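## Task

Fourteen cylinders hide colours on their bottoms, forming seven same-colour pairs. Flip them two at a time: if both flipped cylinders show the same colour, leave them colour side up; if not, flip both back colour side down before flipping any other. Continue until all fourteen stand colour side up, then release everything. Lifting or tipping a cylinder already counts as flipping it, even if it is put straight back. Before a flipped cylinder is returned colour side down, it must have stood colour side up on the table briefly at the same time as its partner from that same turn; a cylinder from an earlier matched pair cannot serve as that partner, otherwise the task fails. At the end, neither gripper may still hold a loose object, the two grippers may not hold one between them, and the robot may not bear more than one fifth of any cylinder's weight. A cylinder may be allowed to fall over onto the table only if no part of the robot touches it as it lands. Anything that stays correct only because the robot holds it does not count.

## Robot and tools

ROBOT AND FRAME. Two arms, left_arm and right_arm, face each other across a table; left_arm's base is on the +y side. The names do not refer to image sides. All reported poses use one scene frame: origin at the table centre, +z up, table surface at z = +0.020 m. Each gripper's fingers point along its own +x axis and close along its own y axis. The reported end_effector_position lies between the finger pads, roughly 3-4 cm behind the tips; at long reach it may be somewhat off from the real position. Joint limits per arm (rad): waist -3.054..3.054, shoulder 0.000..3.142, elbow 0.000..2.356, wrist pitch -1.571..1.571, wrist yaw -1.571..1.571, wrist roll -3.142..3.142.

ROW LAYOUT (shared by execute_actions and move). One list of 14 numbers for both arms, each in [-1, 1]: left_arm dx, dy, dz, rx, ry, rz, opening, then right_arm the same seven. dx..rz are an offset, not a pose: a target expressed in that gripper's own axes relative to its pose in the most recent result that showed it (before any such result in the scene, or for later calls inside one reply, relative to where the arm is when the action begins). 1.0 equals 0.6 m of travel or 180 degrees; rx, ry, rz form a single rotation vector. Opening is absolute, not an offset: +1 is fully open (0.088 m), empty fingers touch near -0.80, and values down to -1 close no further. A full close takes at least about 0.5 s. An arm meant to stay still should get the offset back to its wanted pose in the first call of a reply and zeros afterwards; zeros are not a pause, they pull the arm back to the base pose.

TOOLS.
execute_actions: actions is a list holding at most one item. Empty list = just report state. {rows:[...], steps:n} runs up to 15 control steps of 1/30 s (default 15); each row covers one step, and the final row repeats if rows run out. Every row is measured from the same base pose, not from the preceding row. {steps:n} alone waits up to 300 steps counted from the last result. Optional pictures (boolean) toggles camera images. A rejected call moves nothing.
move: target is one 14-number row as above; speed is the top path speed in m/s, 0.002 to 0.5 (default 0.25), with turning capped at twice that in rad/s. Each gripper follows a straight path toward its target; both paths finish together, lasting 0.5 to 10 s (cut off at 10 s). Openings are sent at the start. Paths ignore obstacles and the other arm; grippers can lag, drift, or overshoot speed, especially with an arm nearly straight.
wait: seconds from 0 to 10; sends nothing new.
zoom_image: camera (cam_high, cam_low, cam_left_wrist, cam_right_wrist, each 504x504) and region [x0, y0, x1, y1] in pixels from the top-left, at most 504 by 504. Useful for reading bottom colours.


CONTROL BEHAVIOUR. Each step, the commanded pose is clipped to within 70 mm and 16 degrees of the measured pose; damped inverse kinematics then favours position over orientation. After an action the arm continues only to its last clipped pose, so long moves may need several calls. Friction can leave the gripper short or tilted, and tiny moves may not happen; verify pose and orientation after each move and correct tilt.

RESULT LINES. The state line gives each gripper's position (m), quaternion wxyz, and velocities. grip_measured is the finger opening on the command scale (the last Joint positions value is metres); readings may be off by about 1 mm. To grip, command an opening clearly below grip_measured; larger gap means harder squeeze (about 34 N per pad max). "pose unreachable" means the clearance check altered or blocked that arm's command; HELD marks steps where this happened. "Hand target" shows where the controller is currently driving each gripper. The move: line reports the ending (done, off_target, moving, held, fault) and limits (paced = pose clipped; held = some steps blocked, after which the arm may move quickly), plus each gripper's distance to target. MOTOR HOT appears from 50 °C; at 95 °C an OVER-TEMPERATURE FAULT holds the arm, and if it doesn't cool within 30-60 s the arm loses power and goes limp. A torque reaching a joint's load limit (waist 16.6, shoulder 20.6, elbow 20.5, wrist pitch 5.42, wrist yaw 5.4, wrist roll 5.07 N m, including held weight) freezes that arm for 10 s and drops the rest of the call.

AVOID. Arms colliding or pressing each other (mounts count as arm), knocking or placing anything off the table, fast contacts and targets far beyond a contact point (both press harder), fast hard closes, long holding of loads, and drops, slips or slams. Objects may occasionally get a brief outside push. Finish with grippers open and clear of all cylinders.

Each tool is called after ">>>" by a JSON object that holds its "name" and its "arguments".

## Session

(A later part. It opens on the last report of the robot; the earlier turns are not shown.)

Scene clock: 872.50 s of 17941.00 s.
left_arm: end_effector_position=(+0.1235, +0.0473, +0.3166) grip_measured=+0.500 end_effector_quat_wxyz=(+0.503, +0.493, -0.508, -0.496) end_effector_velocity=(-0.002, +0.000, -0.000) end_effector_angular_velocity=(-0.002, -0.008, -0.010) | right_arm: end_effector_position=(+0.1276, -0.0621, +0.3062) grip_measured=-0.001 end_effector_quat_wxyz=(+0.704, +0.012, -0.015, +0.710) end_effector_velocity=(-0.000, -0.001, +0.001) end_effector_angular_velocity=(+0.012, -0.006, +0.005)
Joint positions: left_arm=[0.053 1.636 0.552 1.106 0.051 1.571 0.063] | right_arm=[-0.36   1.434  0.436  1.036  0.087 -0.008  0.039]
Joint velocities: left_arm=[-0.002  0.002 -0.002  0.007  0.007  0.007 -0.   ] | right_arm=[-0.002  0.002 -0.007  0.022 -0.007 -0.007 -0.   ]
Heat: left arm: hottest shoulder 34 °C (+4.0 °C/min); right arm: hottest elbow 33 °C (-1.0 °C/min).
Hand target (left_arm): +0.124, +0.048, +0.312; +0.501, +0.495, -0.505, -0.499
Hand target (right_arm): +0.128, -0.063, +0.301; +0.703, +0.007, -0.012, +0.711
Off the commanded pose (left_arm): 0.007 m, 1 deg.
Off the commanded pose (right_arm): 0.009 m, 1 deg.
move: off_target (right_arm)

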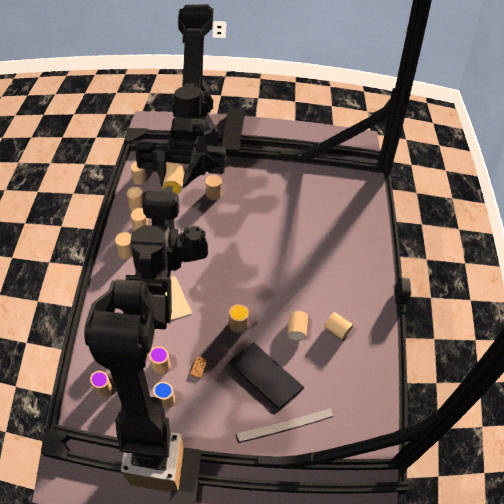

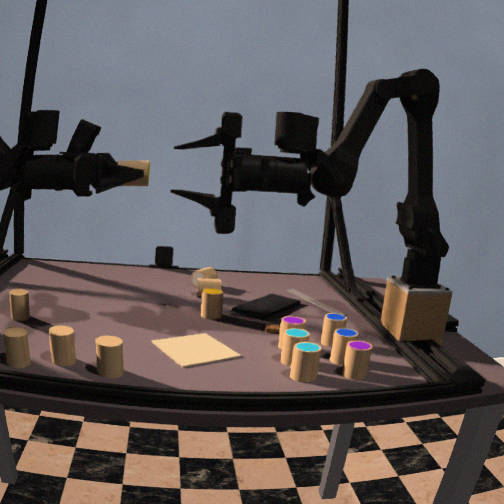

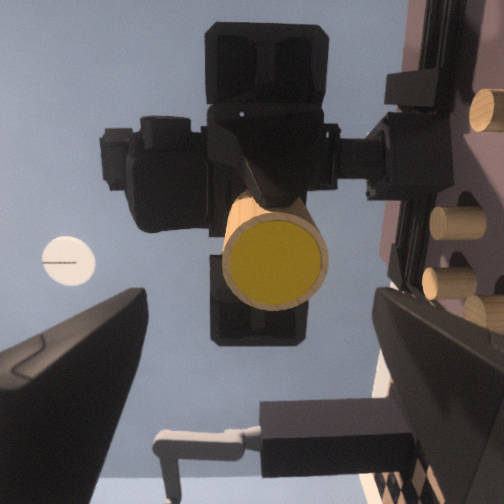

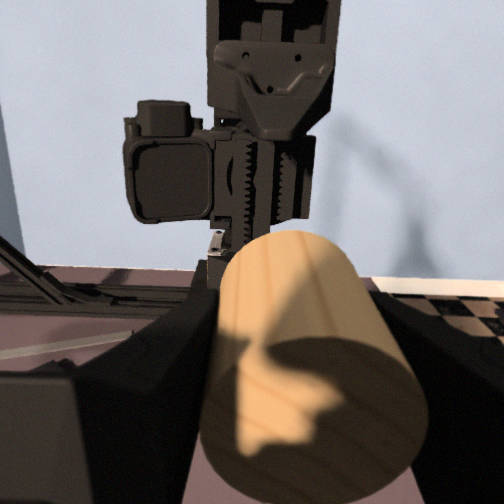

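>>> {"name": "move", "arguments": {"target": [0.127,-0.011,0.002,0,0,-0.003,0.5,0,0,0,0,0,0,-0.3], "speed": 0.15}}

>>> {"name": "execute_actions", "arguments": {"actions": [{"rows":[[0,0,0,0,0,0,-0.3,0,0,0,0,0,0,-0.3]],"steps":11}], "pictures": false}}

>>> {"name": "move", "arguments": {"target": [-0.06,0,0,0,0,0,-0.3,-0.06,0,0,0,0,0,0.5], "speed": 0.1}}

>>> {"name": "move", "arguments": {"target": [-0.14,-0.258,0.152,0,0,-0.5,-0.3,0.052,-0.22,-0.26,0,0.51,0,0.5], "speed": 0.4}}

Scene clock: 887.37 s of 17941.00 s.
left_arm: end_effector_position=(+0.1227, -0.0261, +0.3102) grip_measured=+0.500 end_effector_quat_wxyz=(+0.500, +0.496, -0.504, -0.499) end_effector_velocity=(+0.002, -0.001, -0.002) end_effector_angular_velocity=(+0.007, +0.008, +0.019) | right_arm: end_effector_position=(+0.1277, -0.0622, +0.3048) grip_measured=-0.001 end_effector_quat_wxyz=(+0.704, +0.010, -0.014, +0.710) end_effector_velocity=(-0.000, -0.001, -0.004) end_effector_angular_velocity=(-0.012, -0.023, +0.004)
Joint positions: left_arm=[0.041 1.883 0.849 1.043 0.04  1.571 0.064] | right_arm=[-0.36   1.436  0.434  1.036  0.087 -0.009  0.039]
Joint velocities: left_arm=[-0.002  0.002  0.002 -0.007 -0.022 -0.007 -0.   ] | right_arm=[-0.002 -0.002 -0.007 -0.007 -0.007 -0.022 -0.   ]
Heat: left arm: hottest shoulder 33 °C (+2.0 °C/min); right arm: hottest wrist pitch 35 °C (-1.0 °C/min).
Hand target (left_arm): +0.122, -0.029, +0.311; +0.501, +0.495, -0.505, -0.498
Hand target (right_arm): +0.128, -0.062, +0.306; +0.704, +0.012, -0.015, +0.710
Off the commanded pose (left_arm): 0.003 m, 0 deg.
Off the commanded pose (right_arm): 0.001 m, 0 deg.
move: done

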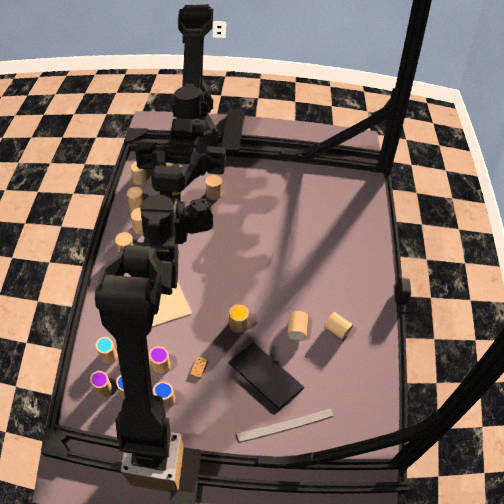

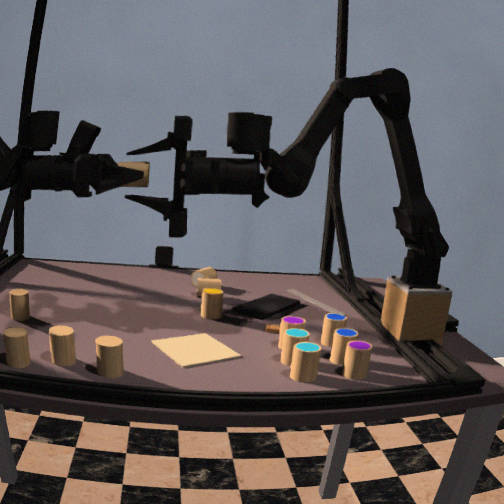

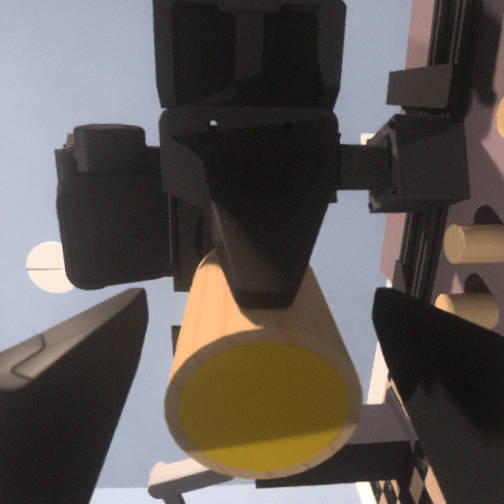

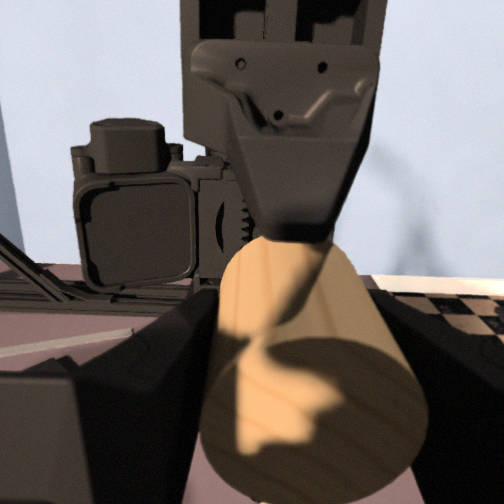

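Scene clock: 887.73 s of 17941.00 s.
left_arm: end_effector_position=(+0.1227, -0.0261, +0.3102) grip_measured=+0.011 end_effector_quat_wxyz=(+0.500, +0.496, -0.504, -0.499) end_effector_velocity=(-0.000, +0.000, -0.004) end_effector_angular_velocity=(+0.012, +0.008, +0.005) | right_arm: end_effector_position=(+0.1277, -0.0621, +0.3043) grip_measured=-0.001 end_effector_quat_wxyz=(+0.704, +0.010, -0.014, +0.710) end_effector_velocity=(-0.000, -0.000, -0.005) end_effector_angular_velocity=(-0.022, -0.010, +0.005)
Joint positions: left_arm=[0.041 1.883 0.849 1.043 0.04  1.571 0.04 ] | right_arm=[-0.36   1.436  0.434  1.035  0.087 -0.009  0.039]
Joint velocities: left_arm=[-0.002  0.002 -0.002 -0.007 -0.007 -0.007 -0.   ] | right_arm=[-0.002 -0.002 -0.002 -0.022 -0.007 -0.007 -0.   ]
Heat: left arm: hottest shoulder 33 °C (+2.0 °C/min); right arm: hottest wrist pitch 35 °C (-1.0 °C/min).
Hand target (left_arm): +0.123, -0.026, +0.310; +0.500, +0.496, -0.504, -0.499
Hand target (right_arm): +0.128, -0.062, +0.305; +0.704, +0.010, -0.014, +0.710
Off the commanded pose (left_arm): 0.000 m, 0 deg.
Off the commanded pose (right_arm): 0.000 m, 0 deg.
Steps of this call (steps 1 to 11: all 11 steps of this action). Readings (end_effector_position):
1: left_arm (+0.1227, -0.0261, +0.3102) | right_arm (+0.1277, -0.0622, +0.3048)
2: left_arm (+0.1227, -0.0261, +0.3101) | right_arm (+0.1277, -0.0622, +0.3048)
4: left_arm (+0.1227, -0.0261, +0.3105) | right_arm (+0.1277, -0.0621, +0.3044)
8: left_arm (+0.1227, -0.0261, +0.3102) | right_arm (+0.1277, -0.0621, +0.3043)
11: the state above

Scene clock: 888.77 s of 17941.00 s.
left_arm: end_effector_position=(+0.1221, +0.0074, +0.3057) grip_measured=+0.010 end_effector_quat_wxyz=(+0.497, +0.499, -0.501, -0.502) end_effector_velocity=(-0.002, +0.002, -0.005) end_effector_angular_velocity=(+0.017, +0.008, +0.000) | right_arm: end_effector_position=(+0.1279, -0.0952, +0.3044) grip_measured=+0.500 end_effector_quat_wxyz=(+0.703, +0.010, -0.014, +0.711) end_effector_velocity=(+0.000, -0.002, -0.001) end_effector_angular_velocity=(-0.002, -0.007, -0.005)
Joint positions: left_arm=[0.043 1.788 0.704 1.082 0.041 1.571 0.039] | right_arm=[-0.346  1.278  0.322  0.991  0.1   -0.009  0.063]
Joint velocities: left_arm=[-0.007 -0.002 -0.012 -0.007 -0.007 -0.007  0.001] | right_arm=[ 0.002 -0.012 -0.007 -0.007  0.007 -0.007 -0.   ]
Heat: left arm: hottest shoulder 33 °C (+2.0 °C/min); right arm: hottest wrist pitch 35 °C (-1.0 °C/min).
Hand target (left_arm): +0.123, +0.010, +0.310; +0.500, +0.496, -0.504, -0.499
Hand target (right_arm): +0.128, -0.098, +0.303; +0.704, +0.010, -0.014, +0.710
Off the commanded pose (left_arm): 0.005 m, 1 deg.
Off the commanded pose (right_arm): 0.003 m, 0 deg.
move: done

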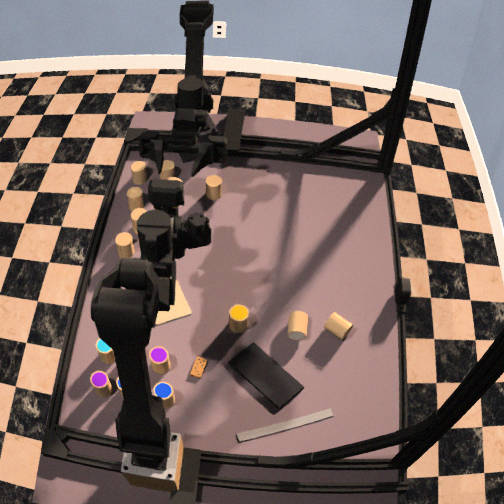

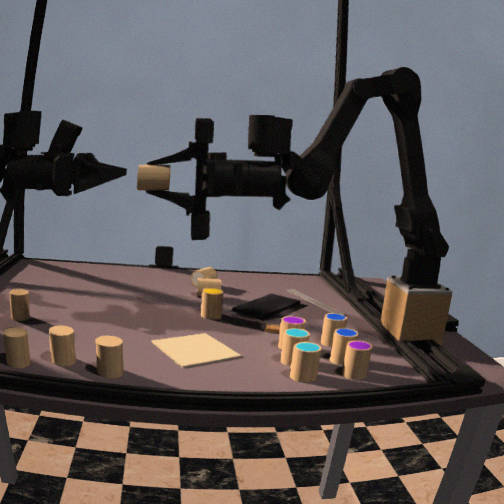

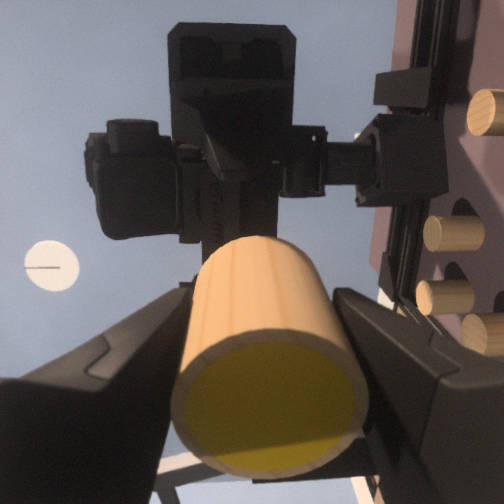

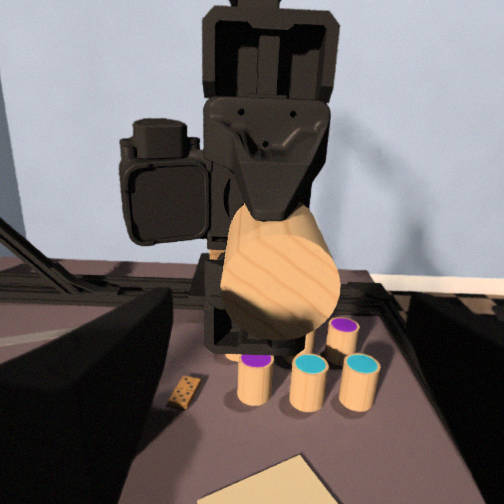

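Scene clock: 891.37 s of 17941.00 s.
left_arm: end_effector_position=(+0.0328, +0.0950, +0.1501) grip_measured=+0.009 end_effector_quat_wxyz=(-0.003, +0.708, +0.000, -0.707) end_effector_velocity=(+0.000, +0.001, -0.000) end_effector_angular_velocity=(+0.006, -0.009, +0.005) | right_arm: end_effector_position=(+0.2598, -0.0599, +0.1529) grip_measured=+0.500 end_effector_quat_wxyz=(+0.504, -0.498, +0.497, +0.501) end_effector_velocity=(-0.002, -0.005, -0.002) end_effector_angular_velocity=(-0.024, +0.014, +0.005)
Joint positions: left_arm=[-0.201  2.094  1.457 -0.939 -0.     1.365  0.039] | right_arm=[-0.729  2.108  1.606 -1.058  0.001 -0.27   0.064]
Joint velocities: left_arm=[-0.002  0.002  0.002 -0.007 -0.007 -0.007  0.   ] | right_arm=[-0.002  0.002 -0.002 -0.022 -0.007 -0.007 -0.   ]
Heat: left arm: hottest shoulder 33 °C (+2.0 °C/min); right arm: hottest wrist pitch 35 °C (-1.0 °C/min).
Hand target (left_arm): +0.031, +0.093, +0.150; -0.002, +0.706, -0.000, -0.708
Hand target (right_arm): +0.262, -0.058, +0.150; +0.503, -0.500, +0.498, +0.499
Off the commanded pose (left_arm): 0.003 m, 0 deg.
Off the commanded pose (right_arm): 0.004 m, 1 deg.
move: done

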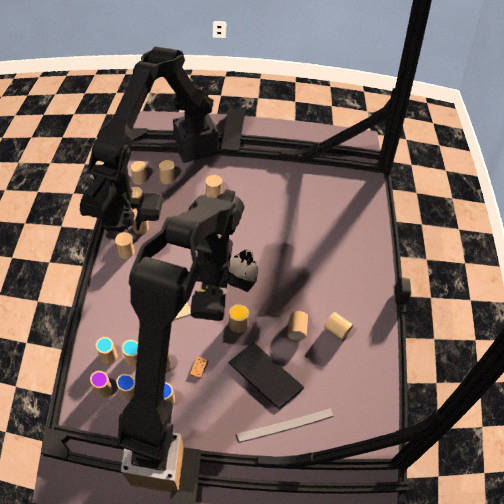

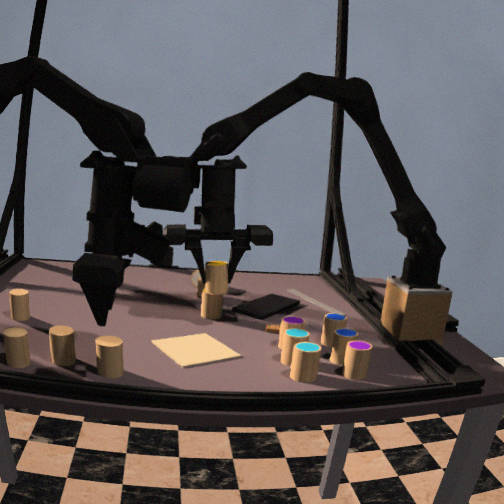

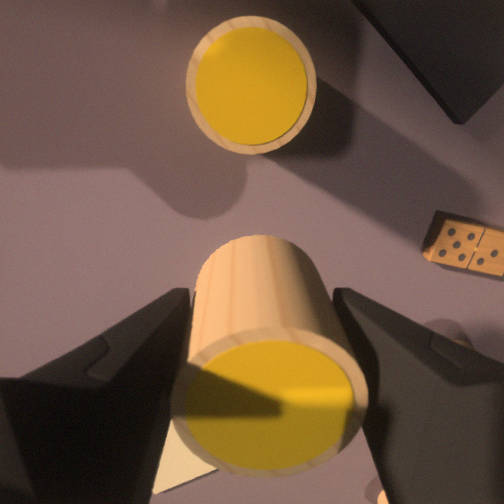

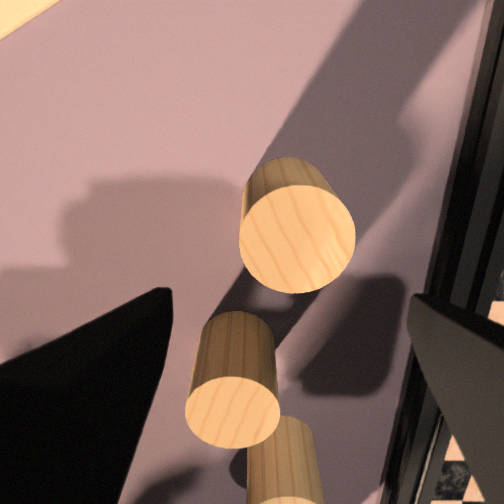

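>>> {"name": "move", "arguments": {"target": [0.124,0,0.006,0,0,0,-0.3,0.134,-0.011,0.004,0,0,0,0.45], "speed": 0.08}}

Scene clock: 897.67 s of 17941.00 s.
left_arm: end_effector_position=(+0.0300, +0.0918, +0.0812) grip_measured=+0.009 end_effector_quat_wxyz=(+0.002, +0.706, -0.004, -0.708) end_effector_velocity=(+0.002, +0.009, -0.002) end_effector_angular_velocity=(+0.029, -0.014, -0.010) | right_arm: end_effector_position=(+0.2676, -0.0533, +0.0792) grip_measured=+0.450 end_effector_quat_wxyz=(+0.510, -0.495, +0.492, +0.504) end_effector_velocity=(-0.003, -0.001, +0.000) end_effector_angular_velocity=(-0.001, +0.023, -0.009)
Joint positions: left_arm=[-0.206  2.223  1.36  -0.698 -0.     1.358  0.039] | right_arm=[-0.743  2.231  1.492 -0.803  0.001 -0.283  0.061]
Joint velocities: left_arm=[-0.002 -0.002 -0.012 -0.022 -0.007  0.007 -0.   ] | right_arm=[-0.002 -0.002 -0.002 -0.007 -0.022  0.007 -0.   ]
Heat: left arm: hottest shoulder 33 °C (+2.0 °C/min); right arm: hottest elbow 34 °C (-2.0 °C/min).
Hand target (left_arm): +0.030, +0.096, +0.076; -0.003, +0.708, +0.000, -0.707
Hand target (right_arm): +0.267, -0.057, +0.073; +0.504, -0.498, +0.497, +0.501
Off the commanded pose (left_arm): 0.007 m, 1 deg.
Off the commanded pose (right_arm): 0.008 m, 1 deg.
move: done

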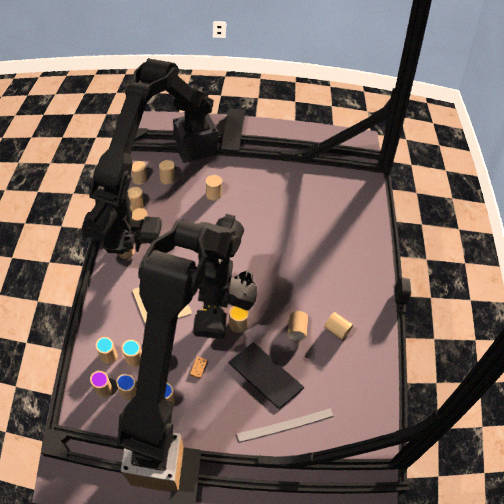

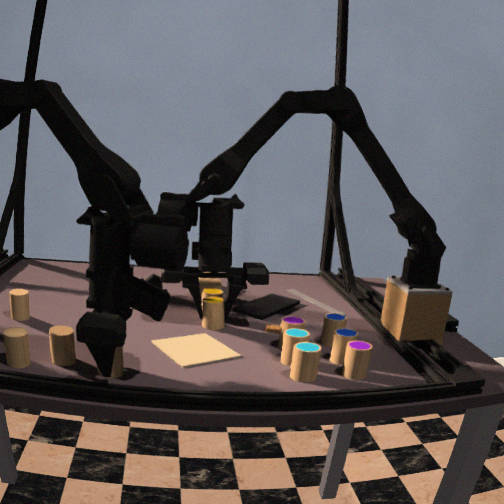

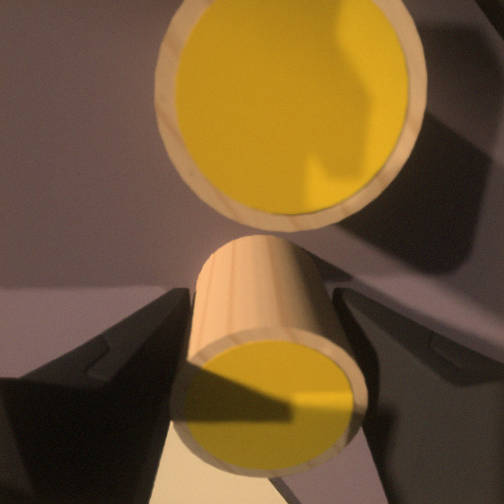

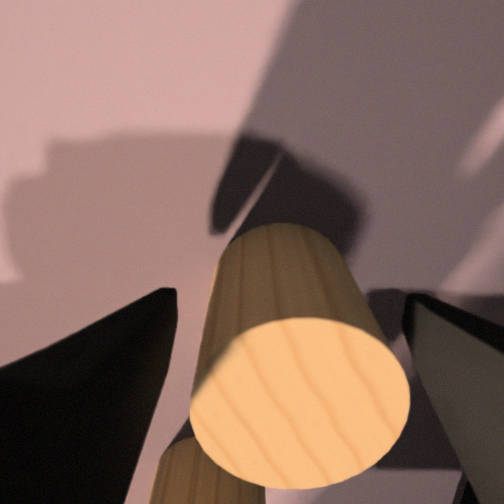

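>>> {"name": "execute_actions", "arguments": {"actions": [{"rows":[[0.005,0,0,0,0,0,-0.3,0.002,0,0,0,0,0,0.45],[0.005,0,0,0,0,0,-0.3,0.002,0,0,0,0,0,0.45],[0.005,0,0,0,0,0,-0.3,0.002,0,0,0,0,0,0.45],[0.005,0,0,0,0,0,0.4,0.002,0,0,0,0,0,0.45]],"steps":12}], "pictures": false}}

>>> {"name": "move", "arguments": {"target": [-0.13,0,0,0,0,0,0.4,0,0,0,0,0,0,0.45], "speed": 0.15}}

>>> {"name": "execute_actions", "arguments": {"actions": [{"rows":[[0,0,0,0,0,0,0.4,0,0,0,0,0,0,0.45],[0,0,0,0,0,0,0.4,0,0,0,0,0,0,0.45],[0,0,0,0,0,0,0.4,0,0,0,0,0,0,0.45],[0,0,0,0,0,0,0.4,0,0,0,0,0,0,0.45],[0,0,0,0,0,0,0.4,0,0,0,0,0,0,-0.3]],"steps":15}]}}

Scene clock: 908.03 s of 17941.00 s.
left_arm: end_effector_position=(+0.0296, +0.0907, +0.0803) grip_measured=+0.375 end_effector_quat_wxyz=(+0.004, +0.706, -0.006, -0.708) end_effector_velocity=(-0.001, +0.006, +0.000) end_effector_angular_velocity=(+0.023, +0.003, +0.005) | right_arm: end_effector_position=(+0.2675, -0.0535, +0.0783) grip_measured=+0.450 end_effector_quat_wxyz=(+0.509, -0.495, +0.492, +0.504) end_effector_velocity=(-0.000, -0.000, +0.001) end_effector_angular_velocity=(-0.000, +0.008, -0.010)
Joint positions: left_arm=[-0.207  2.225  1.359 -0.69  -0.     1.358  0.057] | right_arm=[-0.743  2.233  1.491 -0.801  0.001 -0.284  0.061]
Joint velocities: left_arm=[-0.002 -0.002 -0.002 -0.022  0.007 -0.007  0.012] | right_arm=[-0.002 -0.002  0.002 -0.007 -0.007  0.007 -0.   ]
Heat: left arm: hottest shoulder 34 °C (+3.0 °C/min); right arm: hottest elbow 33 °C (-1.0 °C/min).
Hand target (left_arm): +0.030, +0.092, +0.078; +0.002, +0.707, -0.004, -0.708
Hand target (right_arm): +0.267, -0.053, +0.078; +0.510, -0.495, +0.491, +0.504
Off the commanded pose (left_arm): 0.002 m, 0 deg.
Off the commanded pose (right_arm): 0.000 m, 0 deg.
Steps of this call (steps 1 to 299: nothing new was sent; steps 300 to 311: all 12 steps of this action). Readings (end_effector_position):
300: left_arm (+0.0299, +0.0920, +0.0806) | right_arm (+0.2675, -0.0536, +0.0783)
301: left_arm (+0.0299, +0.0920, +0.0806) | right_arm (+0.2675, -0.0536, +0.0783)
303: left_arm (+0.0299, +0.0919, +0.0806) | right_arm (+0.2675, -0.0535, +0.0783)
307: left_arm (+0.0296, +0.0907, +0.0803) | right_arm (+0.2675, -0.0535, +0.0783)
311: the state above

Scene clock: 909.27 s of 17941.00 s.
left_arm: end_effector_position=(+0.0306, +0.0953, +0.1521) grip_measured=+0.400 end_effector_quat_wxyz=(-0.002, +0.708, +0.000, -0.707) end_effector_velocity=(-0.001, +0.005, +0.002) end_effector_angular_velocity=(+0.018, +0.003, +0.005) | right_arm: end_effector_position=(+0.2675, -0.0535, +0.0783) grip_measured=+0.450 end_effector_quat_wxyz=(+0.509, -0.495, +0.492, +0.504) end_effector_velocity=(-0.001, -0.003, -0.002) end_effector_angular_velocity=(-0.010, +0.010, +0.005)
Joint positions: left_arm=[-0.207  2.09   1.46  -0.945 -0.     1.358  0.059] | right_arm=[-0.743  2.233  1.491 -0.801  0.001 -0.284  0.061]
Joint velocities: left_arm=[-0.002 -0.007 -0.002 -0.022  0.007 -0.007 -0.   ] | right_arm=[-0.002  0.002 -0.002 -0.007 -0.007 -0.007 -0.   ]
Heat: left arm: hottest shoulder 34 °C (+3.0 °C/min); right arm: hottest elbow 33 °C (-1.0 °C/min).
Hand target (left_arm): +0.030, +0.092, +0.159; +0.004, +0.706, -0.006, -0.708
Hand target (right_arm): +0.268, -0.053, +0.078; +0.509, -0.495, +0.492, +0.504
Off the commanded pose (left_arm): 0.007 m, 1 deg.
Off the commanded pose (right_arm): 0.000 m, 0 deg.
move: done

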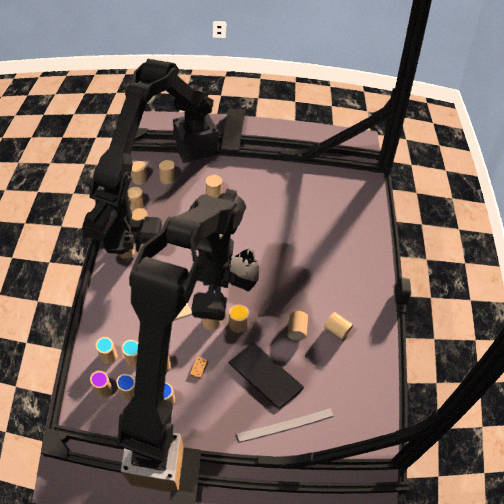

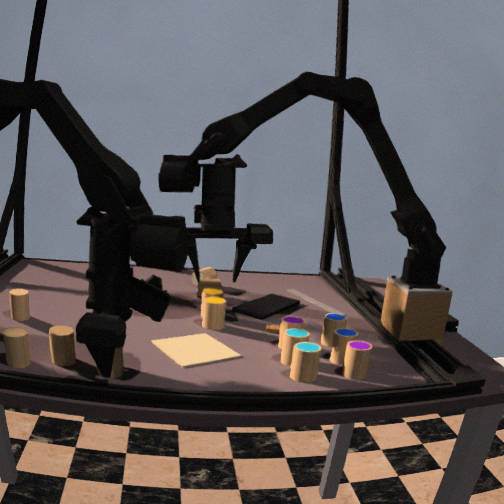

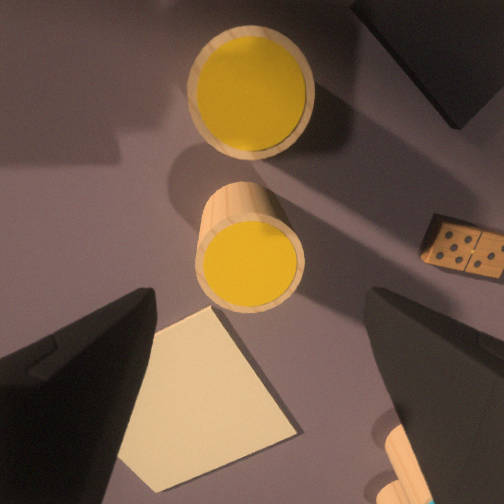

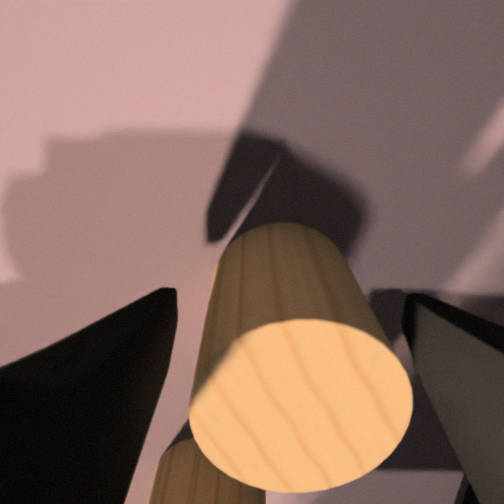

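Scene clock: 909.77 s of 17941.00 s.
left_arm: end_effector_position=(+0.0307, +0.0954, +0.1520) grip_measured=+0.400 end_effector_quat_wxyz=(-0.002, +0.708, +0.000, -0.707) end_effector_velocity=(+0.001, +0.002, +0.000) end_effector_angular_velocity=(+0.006, -0.009, +0.005) | right_arm: end_effector_position=(+0.2673, -0.0535, +0.0783) grip_measured=+0.000 end_effector_quat_wxyz=(+0.509, -0.495, +0.492, +0.504) end_effector_velocity=(+0.002, -0.006, +0.000) end_effector_angular_velocity=(-0.023, -0.001, -0.000)
Joint positions: left_arm=[-0.207  2.09   1.46  -0.945 -0.     1.358  0.059] | right_arm=[-0.743  2.233  1.491 -0.801  0.    -0.284  0.039]
Joint velocities: left_arm=[-0.002 -0.002 -0.002 -0.007 -0.007 -0.007  0.   ] | right_arm=[-0.007 -0.002 -0.002 -0.022  0.007 -0.007 -0.   ]
Heat: left arm: hottest shoulder 34 °C (+3.0 °C/min); right arm: hottest elbow 33 °C (-1.0 °C/min).
Hand target (left_arm): +0.031, +0.095, +0.152; -0.002, +0.708, +0.000, -0.707
Hand target (right_arm): +0.268, -0.053, +0.078; +0.509, -0.495, +0.492, +0.504
Off the commanded pose (left_arm): 0.000 m, 0 deg.
Off the commanded pose (right_arm): 0.000 m, 0 deg.
Steps of this call (steps 1 to 15: all 15 steps of this action). Readings (end_effector_position):
1: left_arm (+0.0306, +0.0953, +0.1521) | right_arm (+0.2675, -0.0535, +0.0783)
2: left_arm (+0.0306, +0.0953, +0.1521) | right_arm (+0.2675, -0.0535, +0.0783)
4: left_arm (+0.0307, +0.0954, +0.1520) | right_arm (+0.2675, -0.0535, +0.0783)
8: left_arm (+0.0306, +0.0953, +0.1521) | right_arm (+0.2673, -0.0534, +0.0783)
15: the state above

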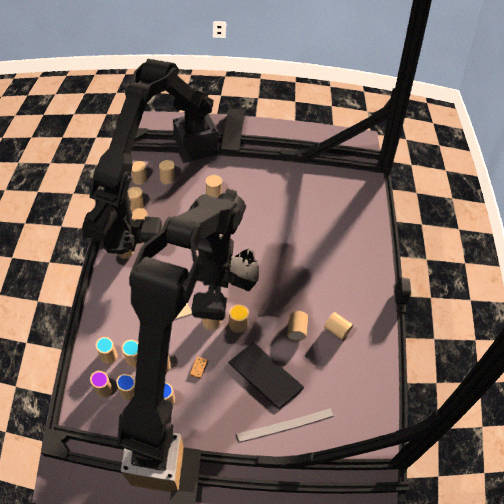

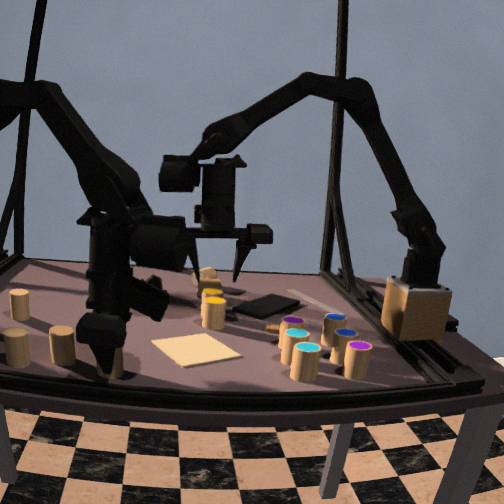

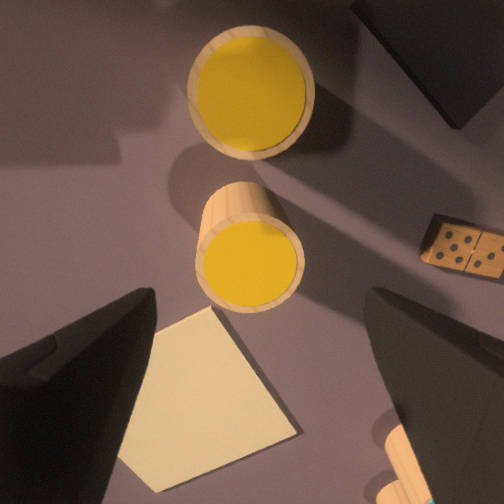

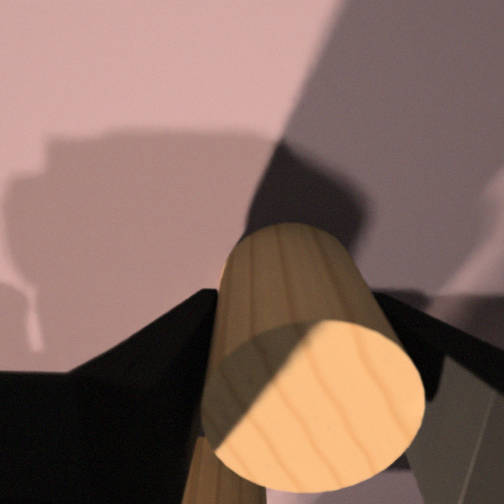

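>>> {"name": "move", "arguments": {"target": [-0.262,0.072,-0.1555,0,0,0.503,0.5,-0.368,0.227,-0.01,0,-0.5,0,-0.3], "speed": 0.4}}

Scene clock: 915.70 s of 17941.00 s.
left_arm: end_effector_position=(+0.1225, +0.0497, +0.3150) grip_measured=+0.500 end_effector_quat_wxyz=(+0.501, +0.496, -0.507, -0.497) end_effector_velocity=(-0.002, +0.001, -0.004) end_effector_angular_velocity=(+0.007, +0.008, -0.010) | right_arm: end_effector_position=(+0.1284, -0.0646, +0.3026) grip_measured=+0.000 end_effector_quat_wxyz=(+0.703, +0.011, -0.013, +0.711) end_effector_velocity=(+0.002, -0.002, +0.005) end_effector_angular_velocity=(+0.022, -0.020, -0.011)
Joint positions: left_arm=[0.05  1.628 0.542 1.102 0.048 1.576 0.063] | right_arm=[-0.363  1.434  0.421  1.046  0.082 -0.006  0.039]
Joint velocities: left_arm=[-0.002  0.007 -0.007  0.007  0.007 -0.007 -0.001] | right_arm=[-0.002 -0.007 -0.007  0.022  0.007 -0.022 -0.   ]
Heat: left arm: hottest shoulder 34 °C (+2.0 °C/min); right arm: hottest elbow 33 °C (-1.0 °C/min).
Hand target (left_arm): +0.123, +0.051, +0.310; +0.499, +0.498, -0.504, -0.499
Hand target (right_arm): +0.128, -0.065, +0.298; +0.704, +0.006, -0.011, +0.711
Off the commanded pose (left_arm): 0.006 m, 1 deg.
Off the commanded pose (right_arm): 0.005 m, 1 deg.
move: done

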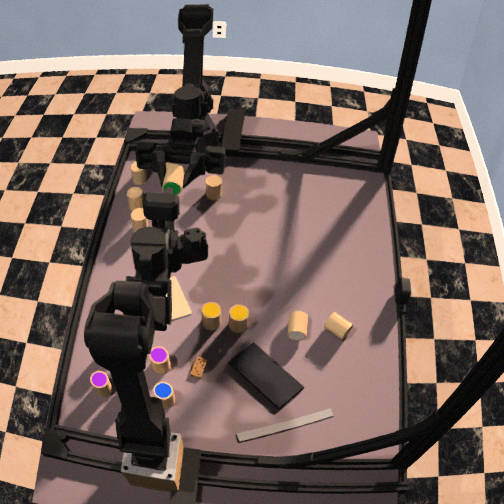

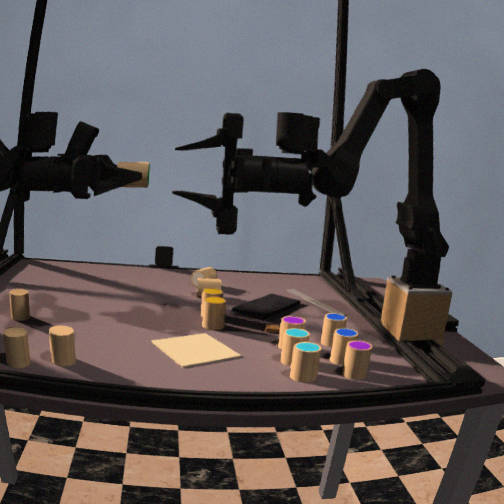

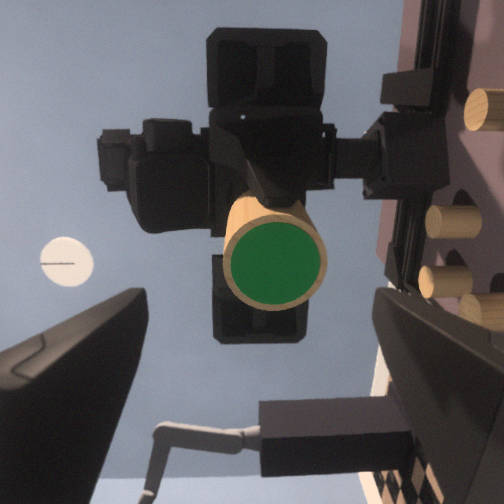

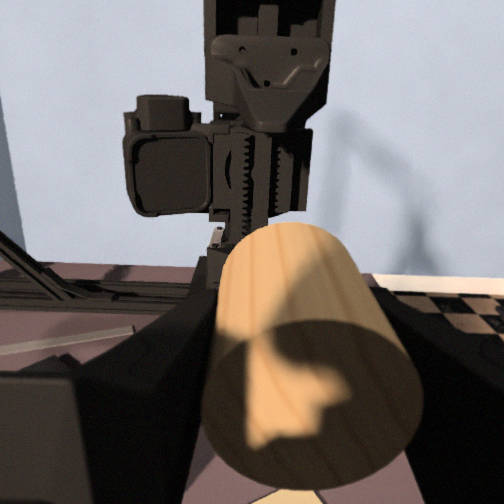

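>>> {"name": "move", "arguments": {"target": [0.134,-0.01,0.0,0,0,-0.001,0.5,0,0,0,0,0,0,-0.3], "speed": 0.15}}

>>> {"name": "execute_actions", "arguments": {"actions": [{"rows":[[0,0,0,0,0,0,-0.3,0,0,0,0,0,0,-0.3]],"steps":11}], "pictures": false}}

>>> {"name": "move", "arguments": {"target": [-0.06,0,0,0,0,0,-0.3,-0.06,0,0,0,0,0,0.5], "speed": 0.1}}

>>> {"name": "move", "arguments": {"target": [-0.13,-0.257,0.355,0,0,-0.498,-0.3,-0.061,-0.187,-0.255,0,0.51,0,0.5], "speed": 0.4}}

Scene clock: 931.13 s of 17941.00 s.
left_arm: end_effector_position=(+0.1233, -0.0278, +0.3088) grip_measured=+0.500 end_effector_quat_wxyz=(+0.499, +0.497, -0.505, -0.498) end_effector_velocity=(+0.002, -0.001, -0.005) end_effector_angular_velocity=(+0.022, -0.006, +0.020) | right_arm: end_effector_position=(+0.1282, -0.0647, +0.3011) grip_measured=+0.000 end_effector_quat_wxyz=(+0.703, +0.009, -0.012, +0.711) end_effector_velocity=(-0.002, -0.001, -0.002) end_effector_angular_velocity=(-0.007, -0.008, +0.010)
Joint positions: left_arm=[0.042 1.893 0.855 1.047 0.04  1.576 0.064] | right_arm=[-0.363  1.436  0.419  1.046  0.083 -0.007  0.039]
Joint velocities: left_arm=[-0.002  0.002  0.002 -0.022 -0.022  0.007 -0.   ] | right_arm=[ 0.002 -0.002 -0.002 -0.007 -0.007 -0.007 -0.   ]
Heat: left arm: hottest shoulder 33 °C (-1.0 °C/min); right arm: hottest wrist pitch 35 °C (+1.0 °C/min).
Hand target (left_arm): +0.122, -0.031, +0.310; +0.500, +0.497, -0.506, -0.497
Hand target (right_arm): +0.128, -0.065, +0.303; +0.703, +0.011, -0.013, +0.711
Off the commanded pose (left_arm): 0.004 m, 0 deg.
Off the commanded pose (right_arm): 0.002 m, 0 deg.
move: done

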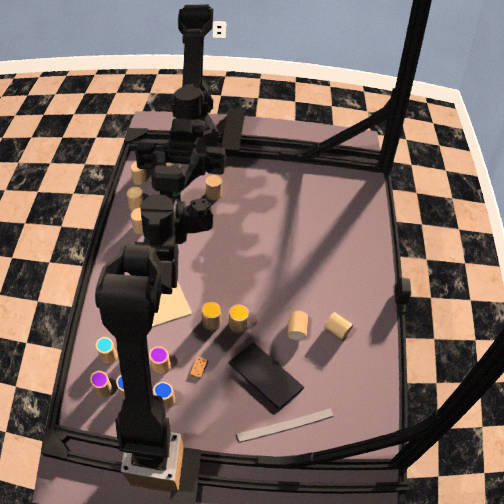

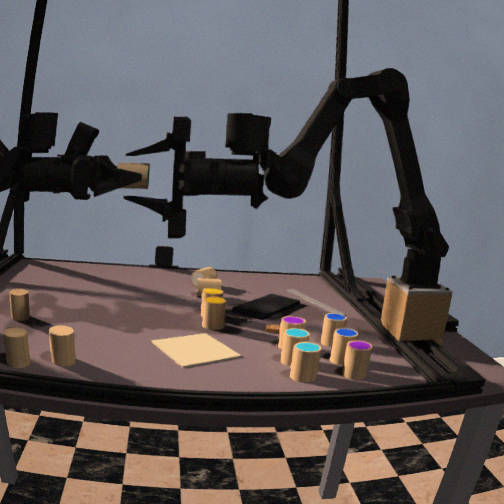

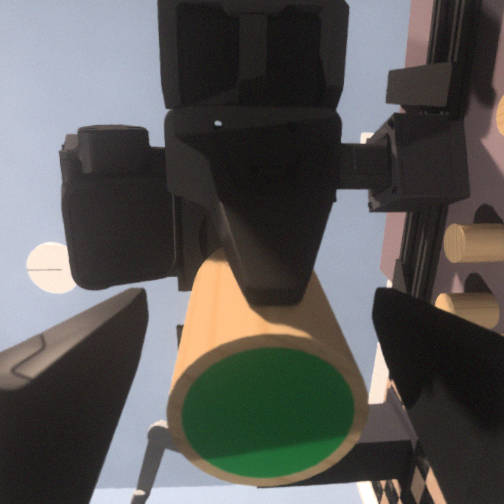

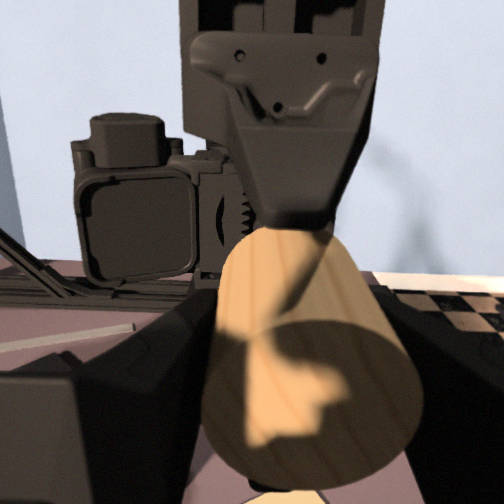

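Scene clock: 931.50 s of 17941.00 s.
left_arm: end_effector_position=(+0.1233, -0.0278, +0.3088) grip_measured=+0.013 end_effector_quat_wxyz=(+0.499, +0.497, -0.505, -0.498) end_effector_velocity=(-0.000, -0.001, -0.002) end_effector_angular_velocity=(+0.007, +0.022, +0.005) | right_arm: end_effector_position=(+0.1282, -0.0647, +0.3009) grip_measured=+0.000 end_effector_quat_wxyz=(+0.703, +0.009, -0.012, +0.711) end_effector_velocity=(-0.002, -0.000, -0.005) end_effector_angular_velocity=(-0.022, -0.010, +0.019)
Joint positions: left_arm=[0.042 1.893 0.855 1.047 0.04  1.576 0.04 ] | right_arm=[-0.363  1.436  0.419  1.045  0.083 -0.007  0.039]
Joint velocities: left_arm=[-0.002  0.002  0.002 -0.007 -0.007 -0.022  0.   ] | right_arm=[-0.002 -0.002 -0.002 -0.022 -0.022 -0.007 -0.   ]
Heat: left arm: hottest shoulder 33 °C (-1.0 °C/min); right arm: hottest wrist pitch 35 °C (+1.0 °C/min).
Hand target (left_arm): +0.123, -0.028, +0.309; +0.499, +0.497, -0.505, -0.498
Hand target (right_arm): +0.128, -0.065, +0.301; +0.703, +0.009, -0.012, +0.711
Off the commanded pose (left_arm): 0.000 m, 0 deg.
Off the commanded pose (right_arm): 0.000 m, 0 deg.
Steps of this call (steps 1 to 11: all 11 steps of this action). Readings (end_effector_position):
1: left_arm (+0.1233, -0.0278, +0.3088) | right_arm (+0.1282, -0.0647, +0.3011)
2: left_arm (+0.1233, -0.0278, +0.3088) | right_arm (+0.1282, -0.0647, +0.3011)
4: left_arm (+0.1233, -0.0278, +0.3089) | right_arm (+0.1282, -0.0647, +0.3010)
8: left_arm (+0.1233, -0.0278, +0.3088) | right_arm (+0.1282, -0.0647, +0.3009)
11: the state above

Scene clock: 932.53 s of 17941.00 s.
left_arm: end_effector_position=(+0.1224, +0.0057, +0.3036) grip_measured=+0.012 end_effector_quat_wxyz=(+0.496, +0.500, -0.502, -0.502) end_effector_velocity=(+0.002, +0.002, +0.001) end_effector_angular_velocity=(+0.003, +0.022, +0.020) | right_arm: end_effector_position=(+0.1284, -0.0979, +0.3010) grip_measured=+0.500 end_effector_quat_wxyz=(+0.703, +0.009, -0.012, +0.712) end_effector_velocity=(-0.002, -0.002, -0.001) end_effector_angular_velocity=(-0.002, -0.022, +0.009)
Joint positions: left_arm=[0.044 1.799 0.709 1.086 0.042 1.576 0.04 ] | right_arm=[-0.349  1.275  0.307  0.999  0.095 -0.007  0.063]
Joint velocities: left_arm=[-0.002 -0.012 -0.007 -0.007 -0.022 -0.022  0.   ] | right_arm=[ 0.002 -0.012 -0.007 -0.007 -0.007 -0.022 -0.   ]
Heat: left arm: hottest shoulder 33 °C (-1.0 °C/min); right arm: hottest wrist pitch 35 °C (+2.0 °C/min).
Hand target (left_arm): +0.123, +0.008, +0.308; +0.499, +0.497, -0.505, -0.498
Hand target (right_arm): +0.128, -0.101, +0.300; +0.703, +0.009, -0.012, +0.711
Off the commanded pose (left_arm): 0.006 m, 1 deg.
Off the commanded pose (right_arm): 0.003 m, 0 deg.
move: done

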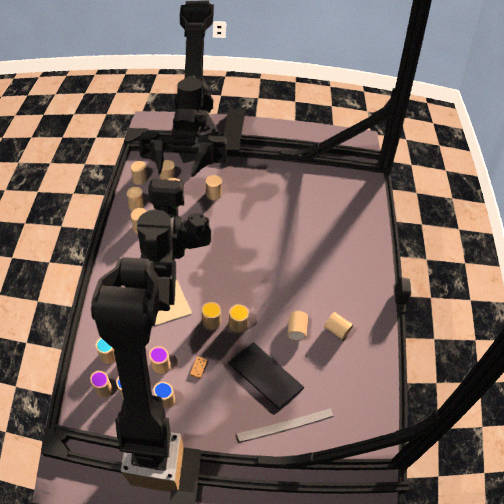

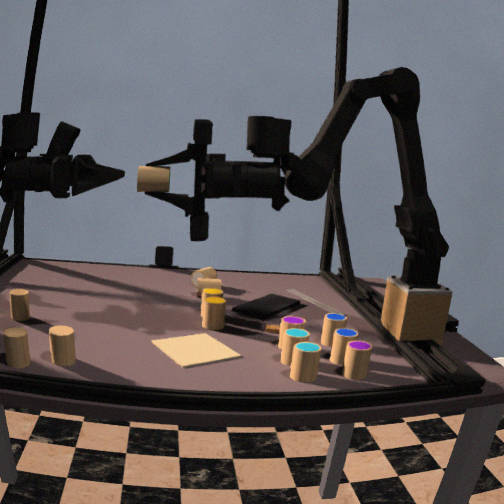

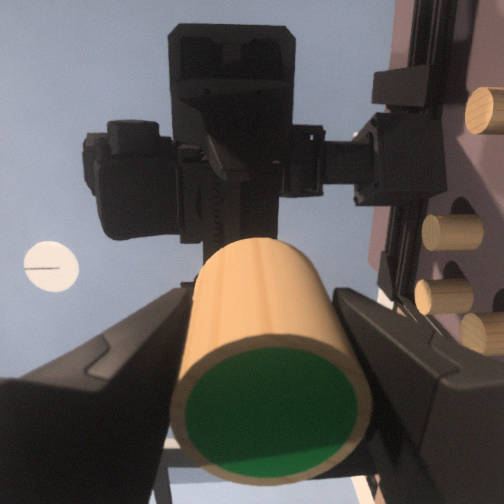

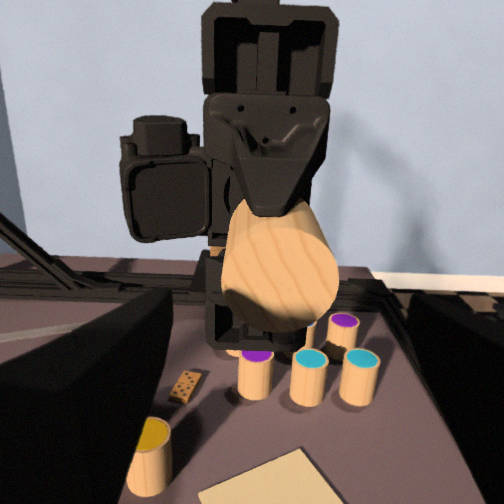

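Scene clock: 935.13 s of 17941.00 s.
left_arm: end_effector_position=(-0.0887, +0.0883, +0.1481) grip_measured=+0.011 end_effector_quat_wxyz=(-0.002, +0.708, -0.002, -0.706) end_effector_velocity=(+0.006, +0.007, -0.004) end_effector_angular_velocity=(+0.031, -0.041, -0.010) | right_arm: end_effector_position=(+0.2406, -0.1312, +0.1486) grip_measured=+0.500 end_effector_quat_wxyz=(+0.502, -0.499, +0.499, +0.500) end_effector_velocity=(-0.003, -0.005, -0.003) end_effector_angular_velocity=(-0.029, +0.016, +0.010)
Joint positions: left_arm=[-0.477  2.272  1.741 -1.042 -0.002  1.09   0.04 ] | right_arm=[-0.731  1.852  1.219 -0.933  0.001 -0.274  0.064]
Joint velocities: left_arm=[-0.002  0.007 -0.002 -0.037 -0.022  0.007 -0.   ] | right_arm=[ 0.002  0.007 -0.002 -0.022 -0.007 -0.007 -0.   ]
Heat: left arm: hottest shoulder 33 °C (-1.0 °C/min); right arm: hottest wrist pitch 35 °C (+2.0 °C/min).
Hand target (left_arm): -0.090, +0.086, +0.148; -0.001, +0.707, -0.001, -0.707
Hand target (right_arm): +0.243, -0.129, +0.148; +0.502, -0.501, +0.499, +0.499
Off the commanded pose (left_arm): 0.003 m, 0 deg.
Off the commanded pose (right_arm): 0.003 m, 1 deg.
move: done

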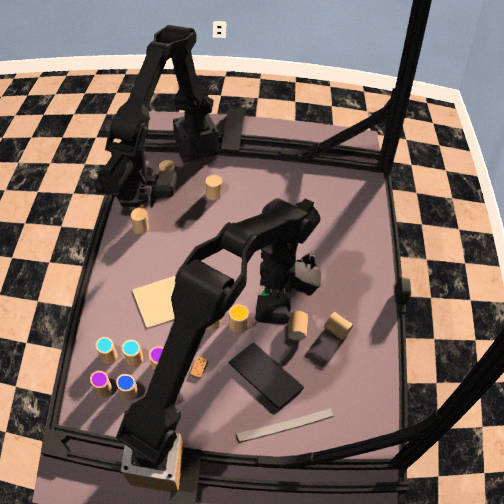

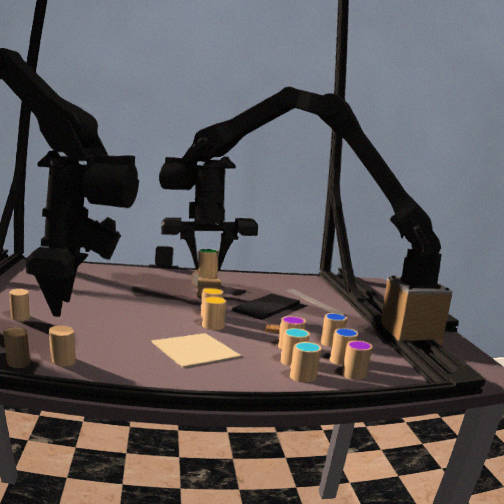

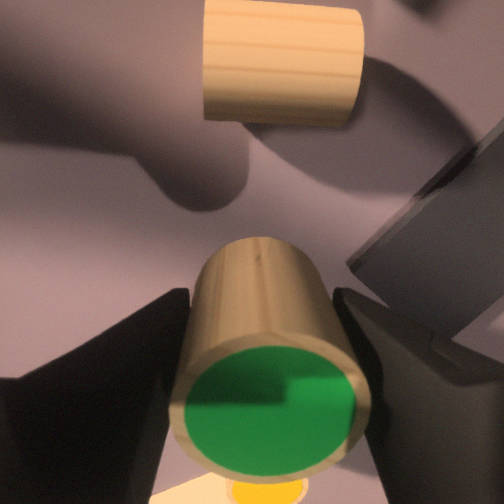

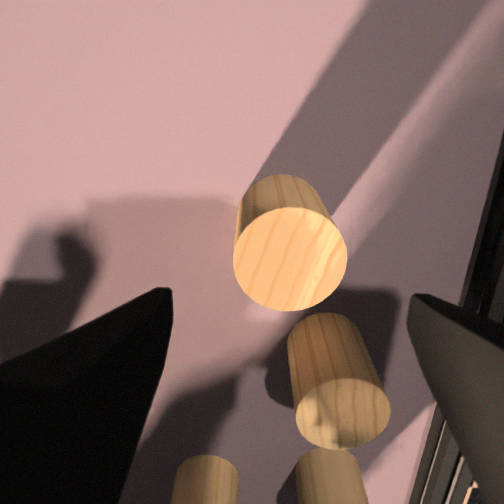

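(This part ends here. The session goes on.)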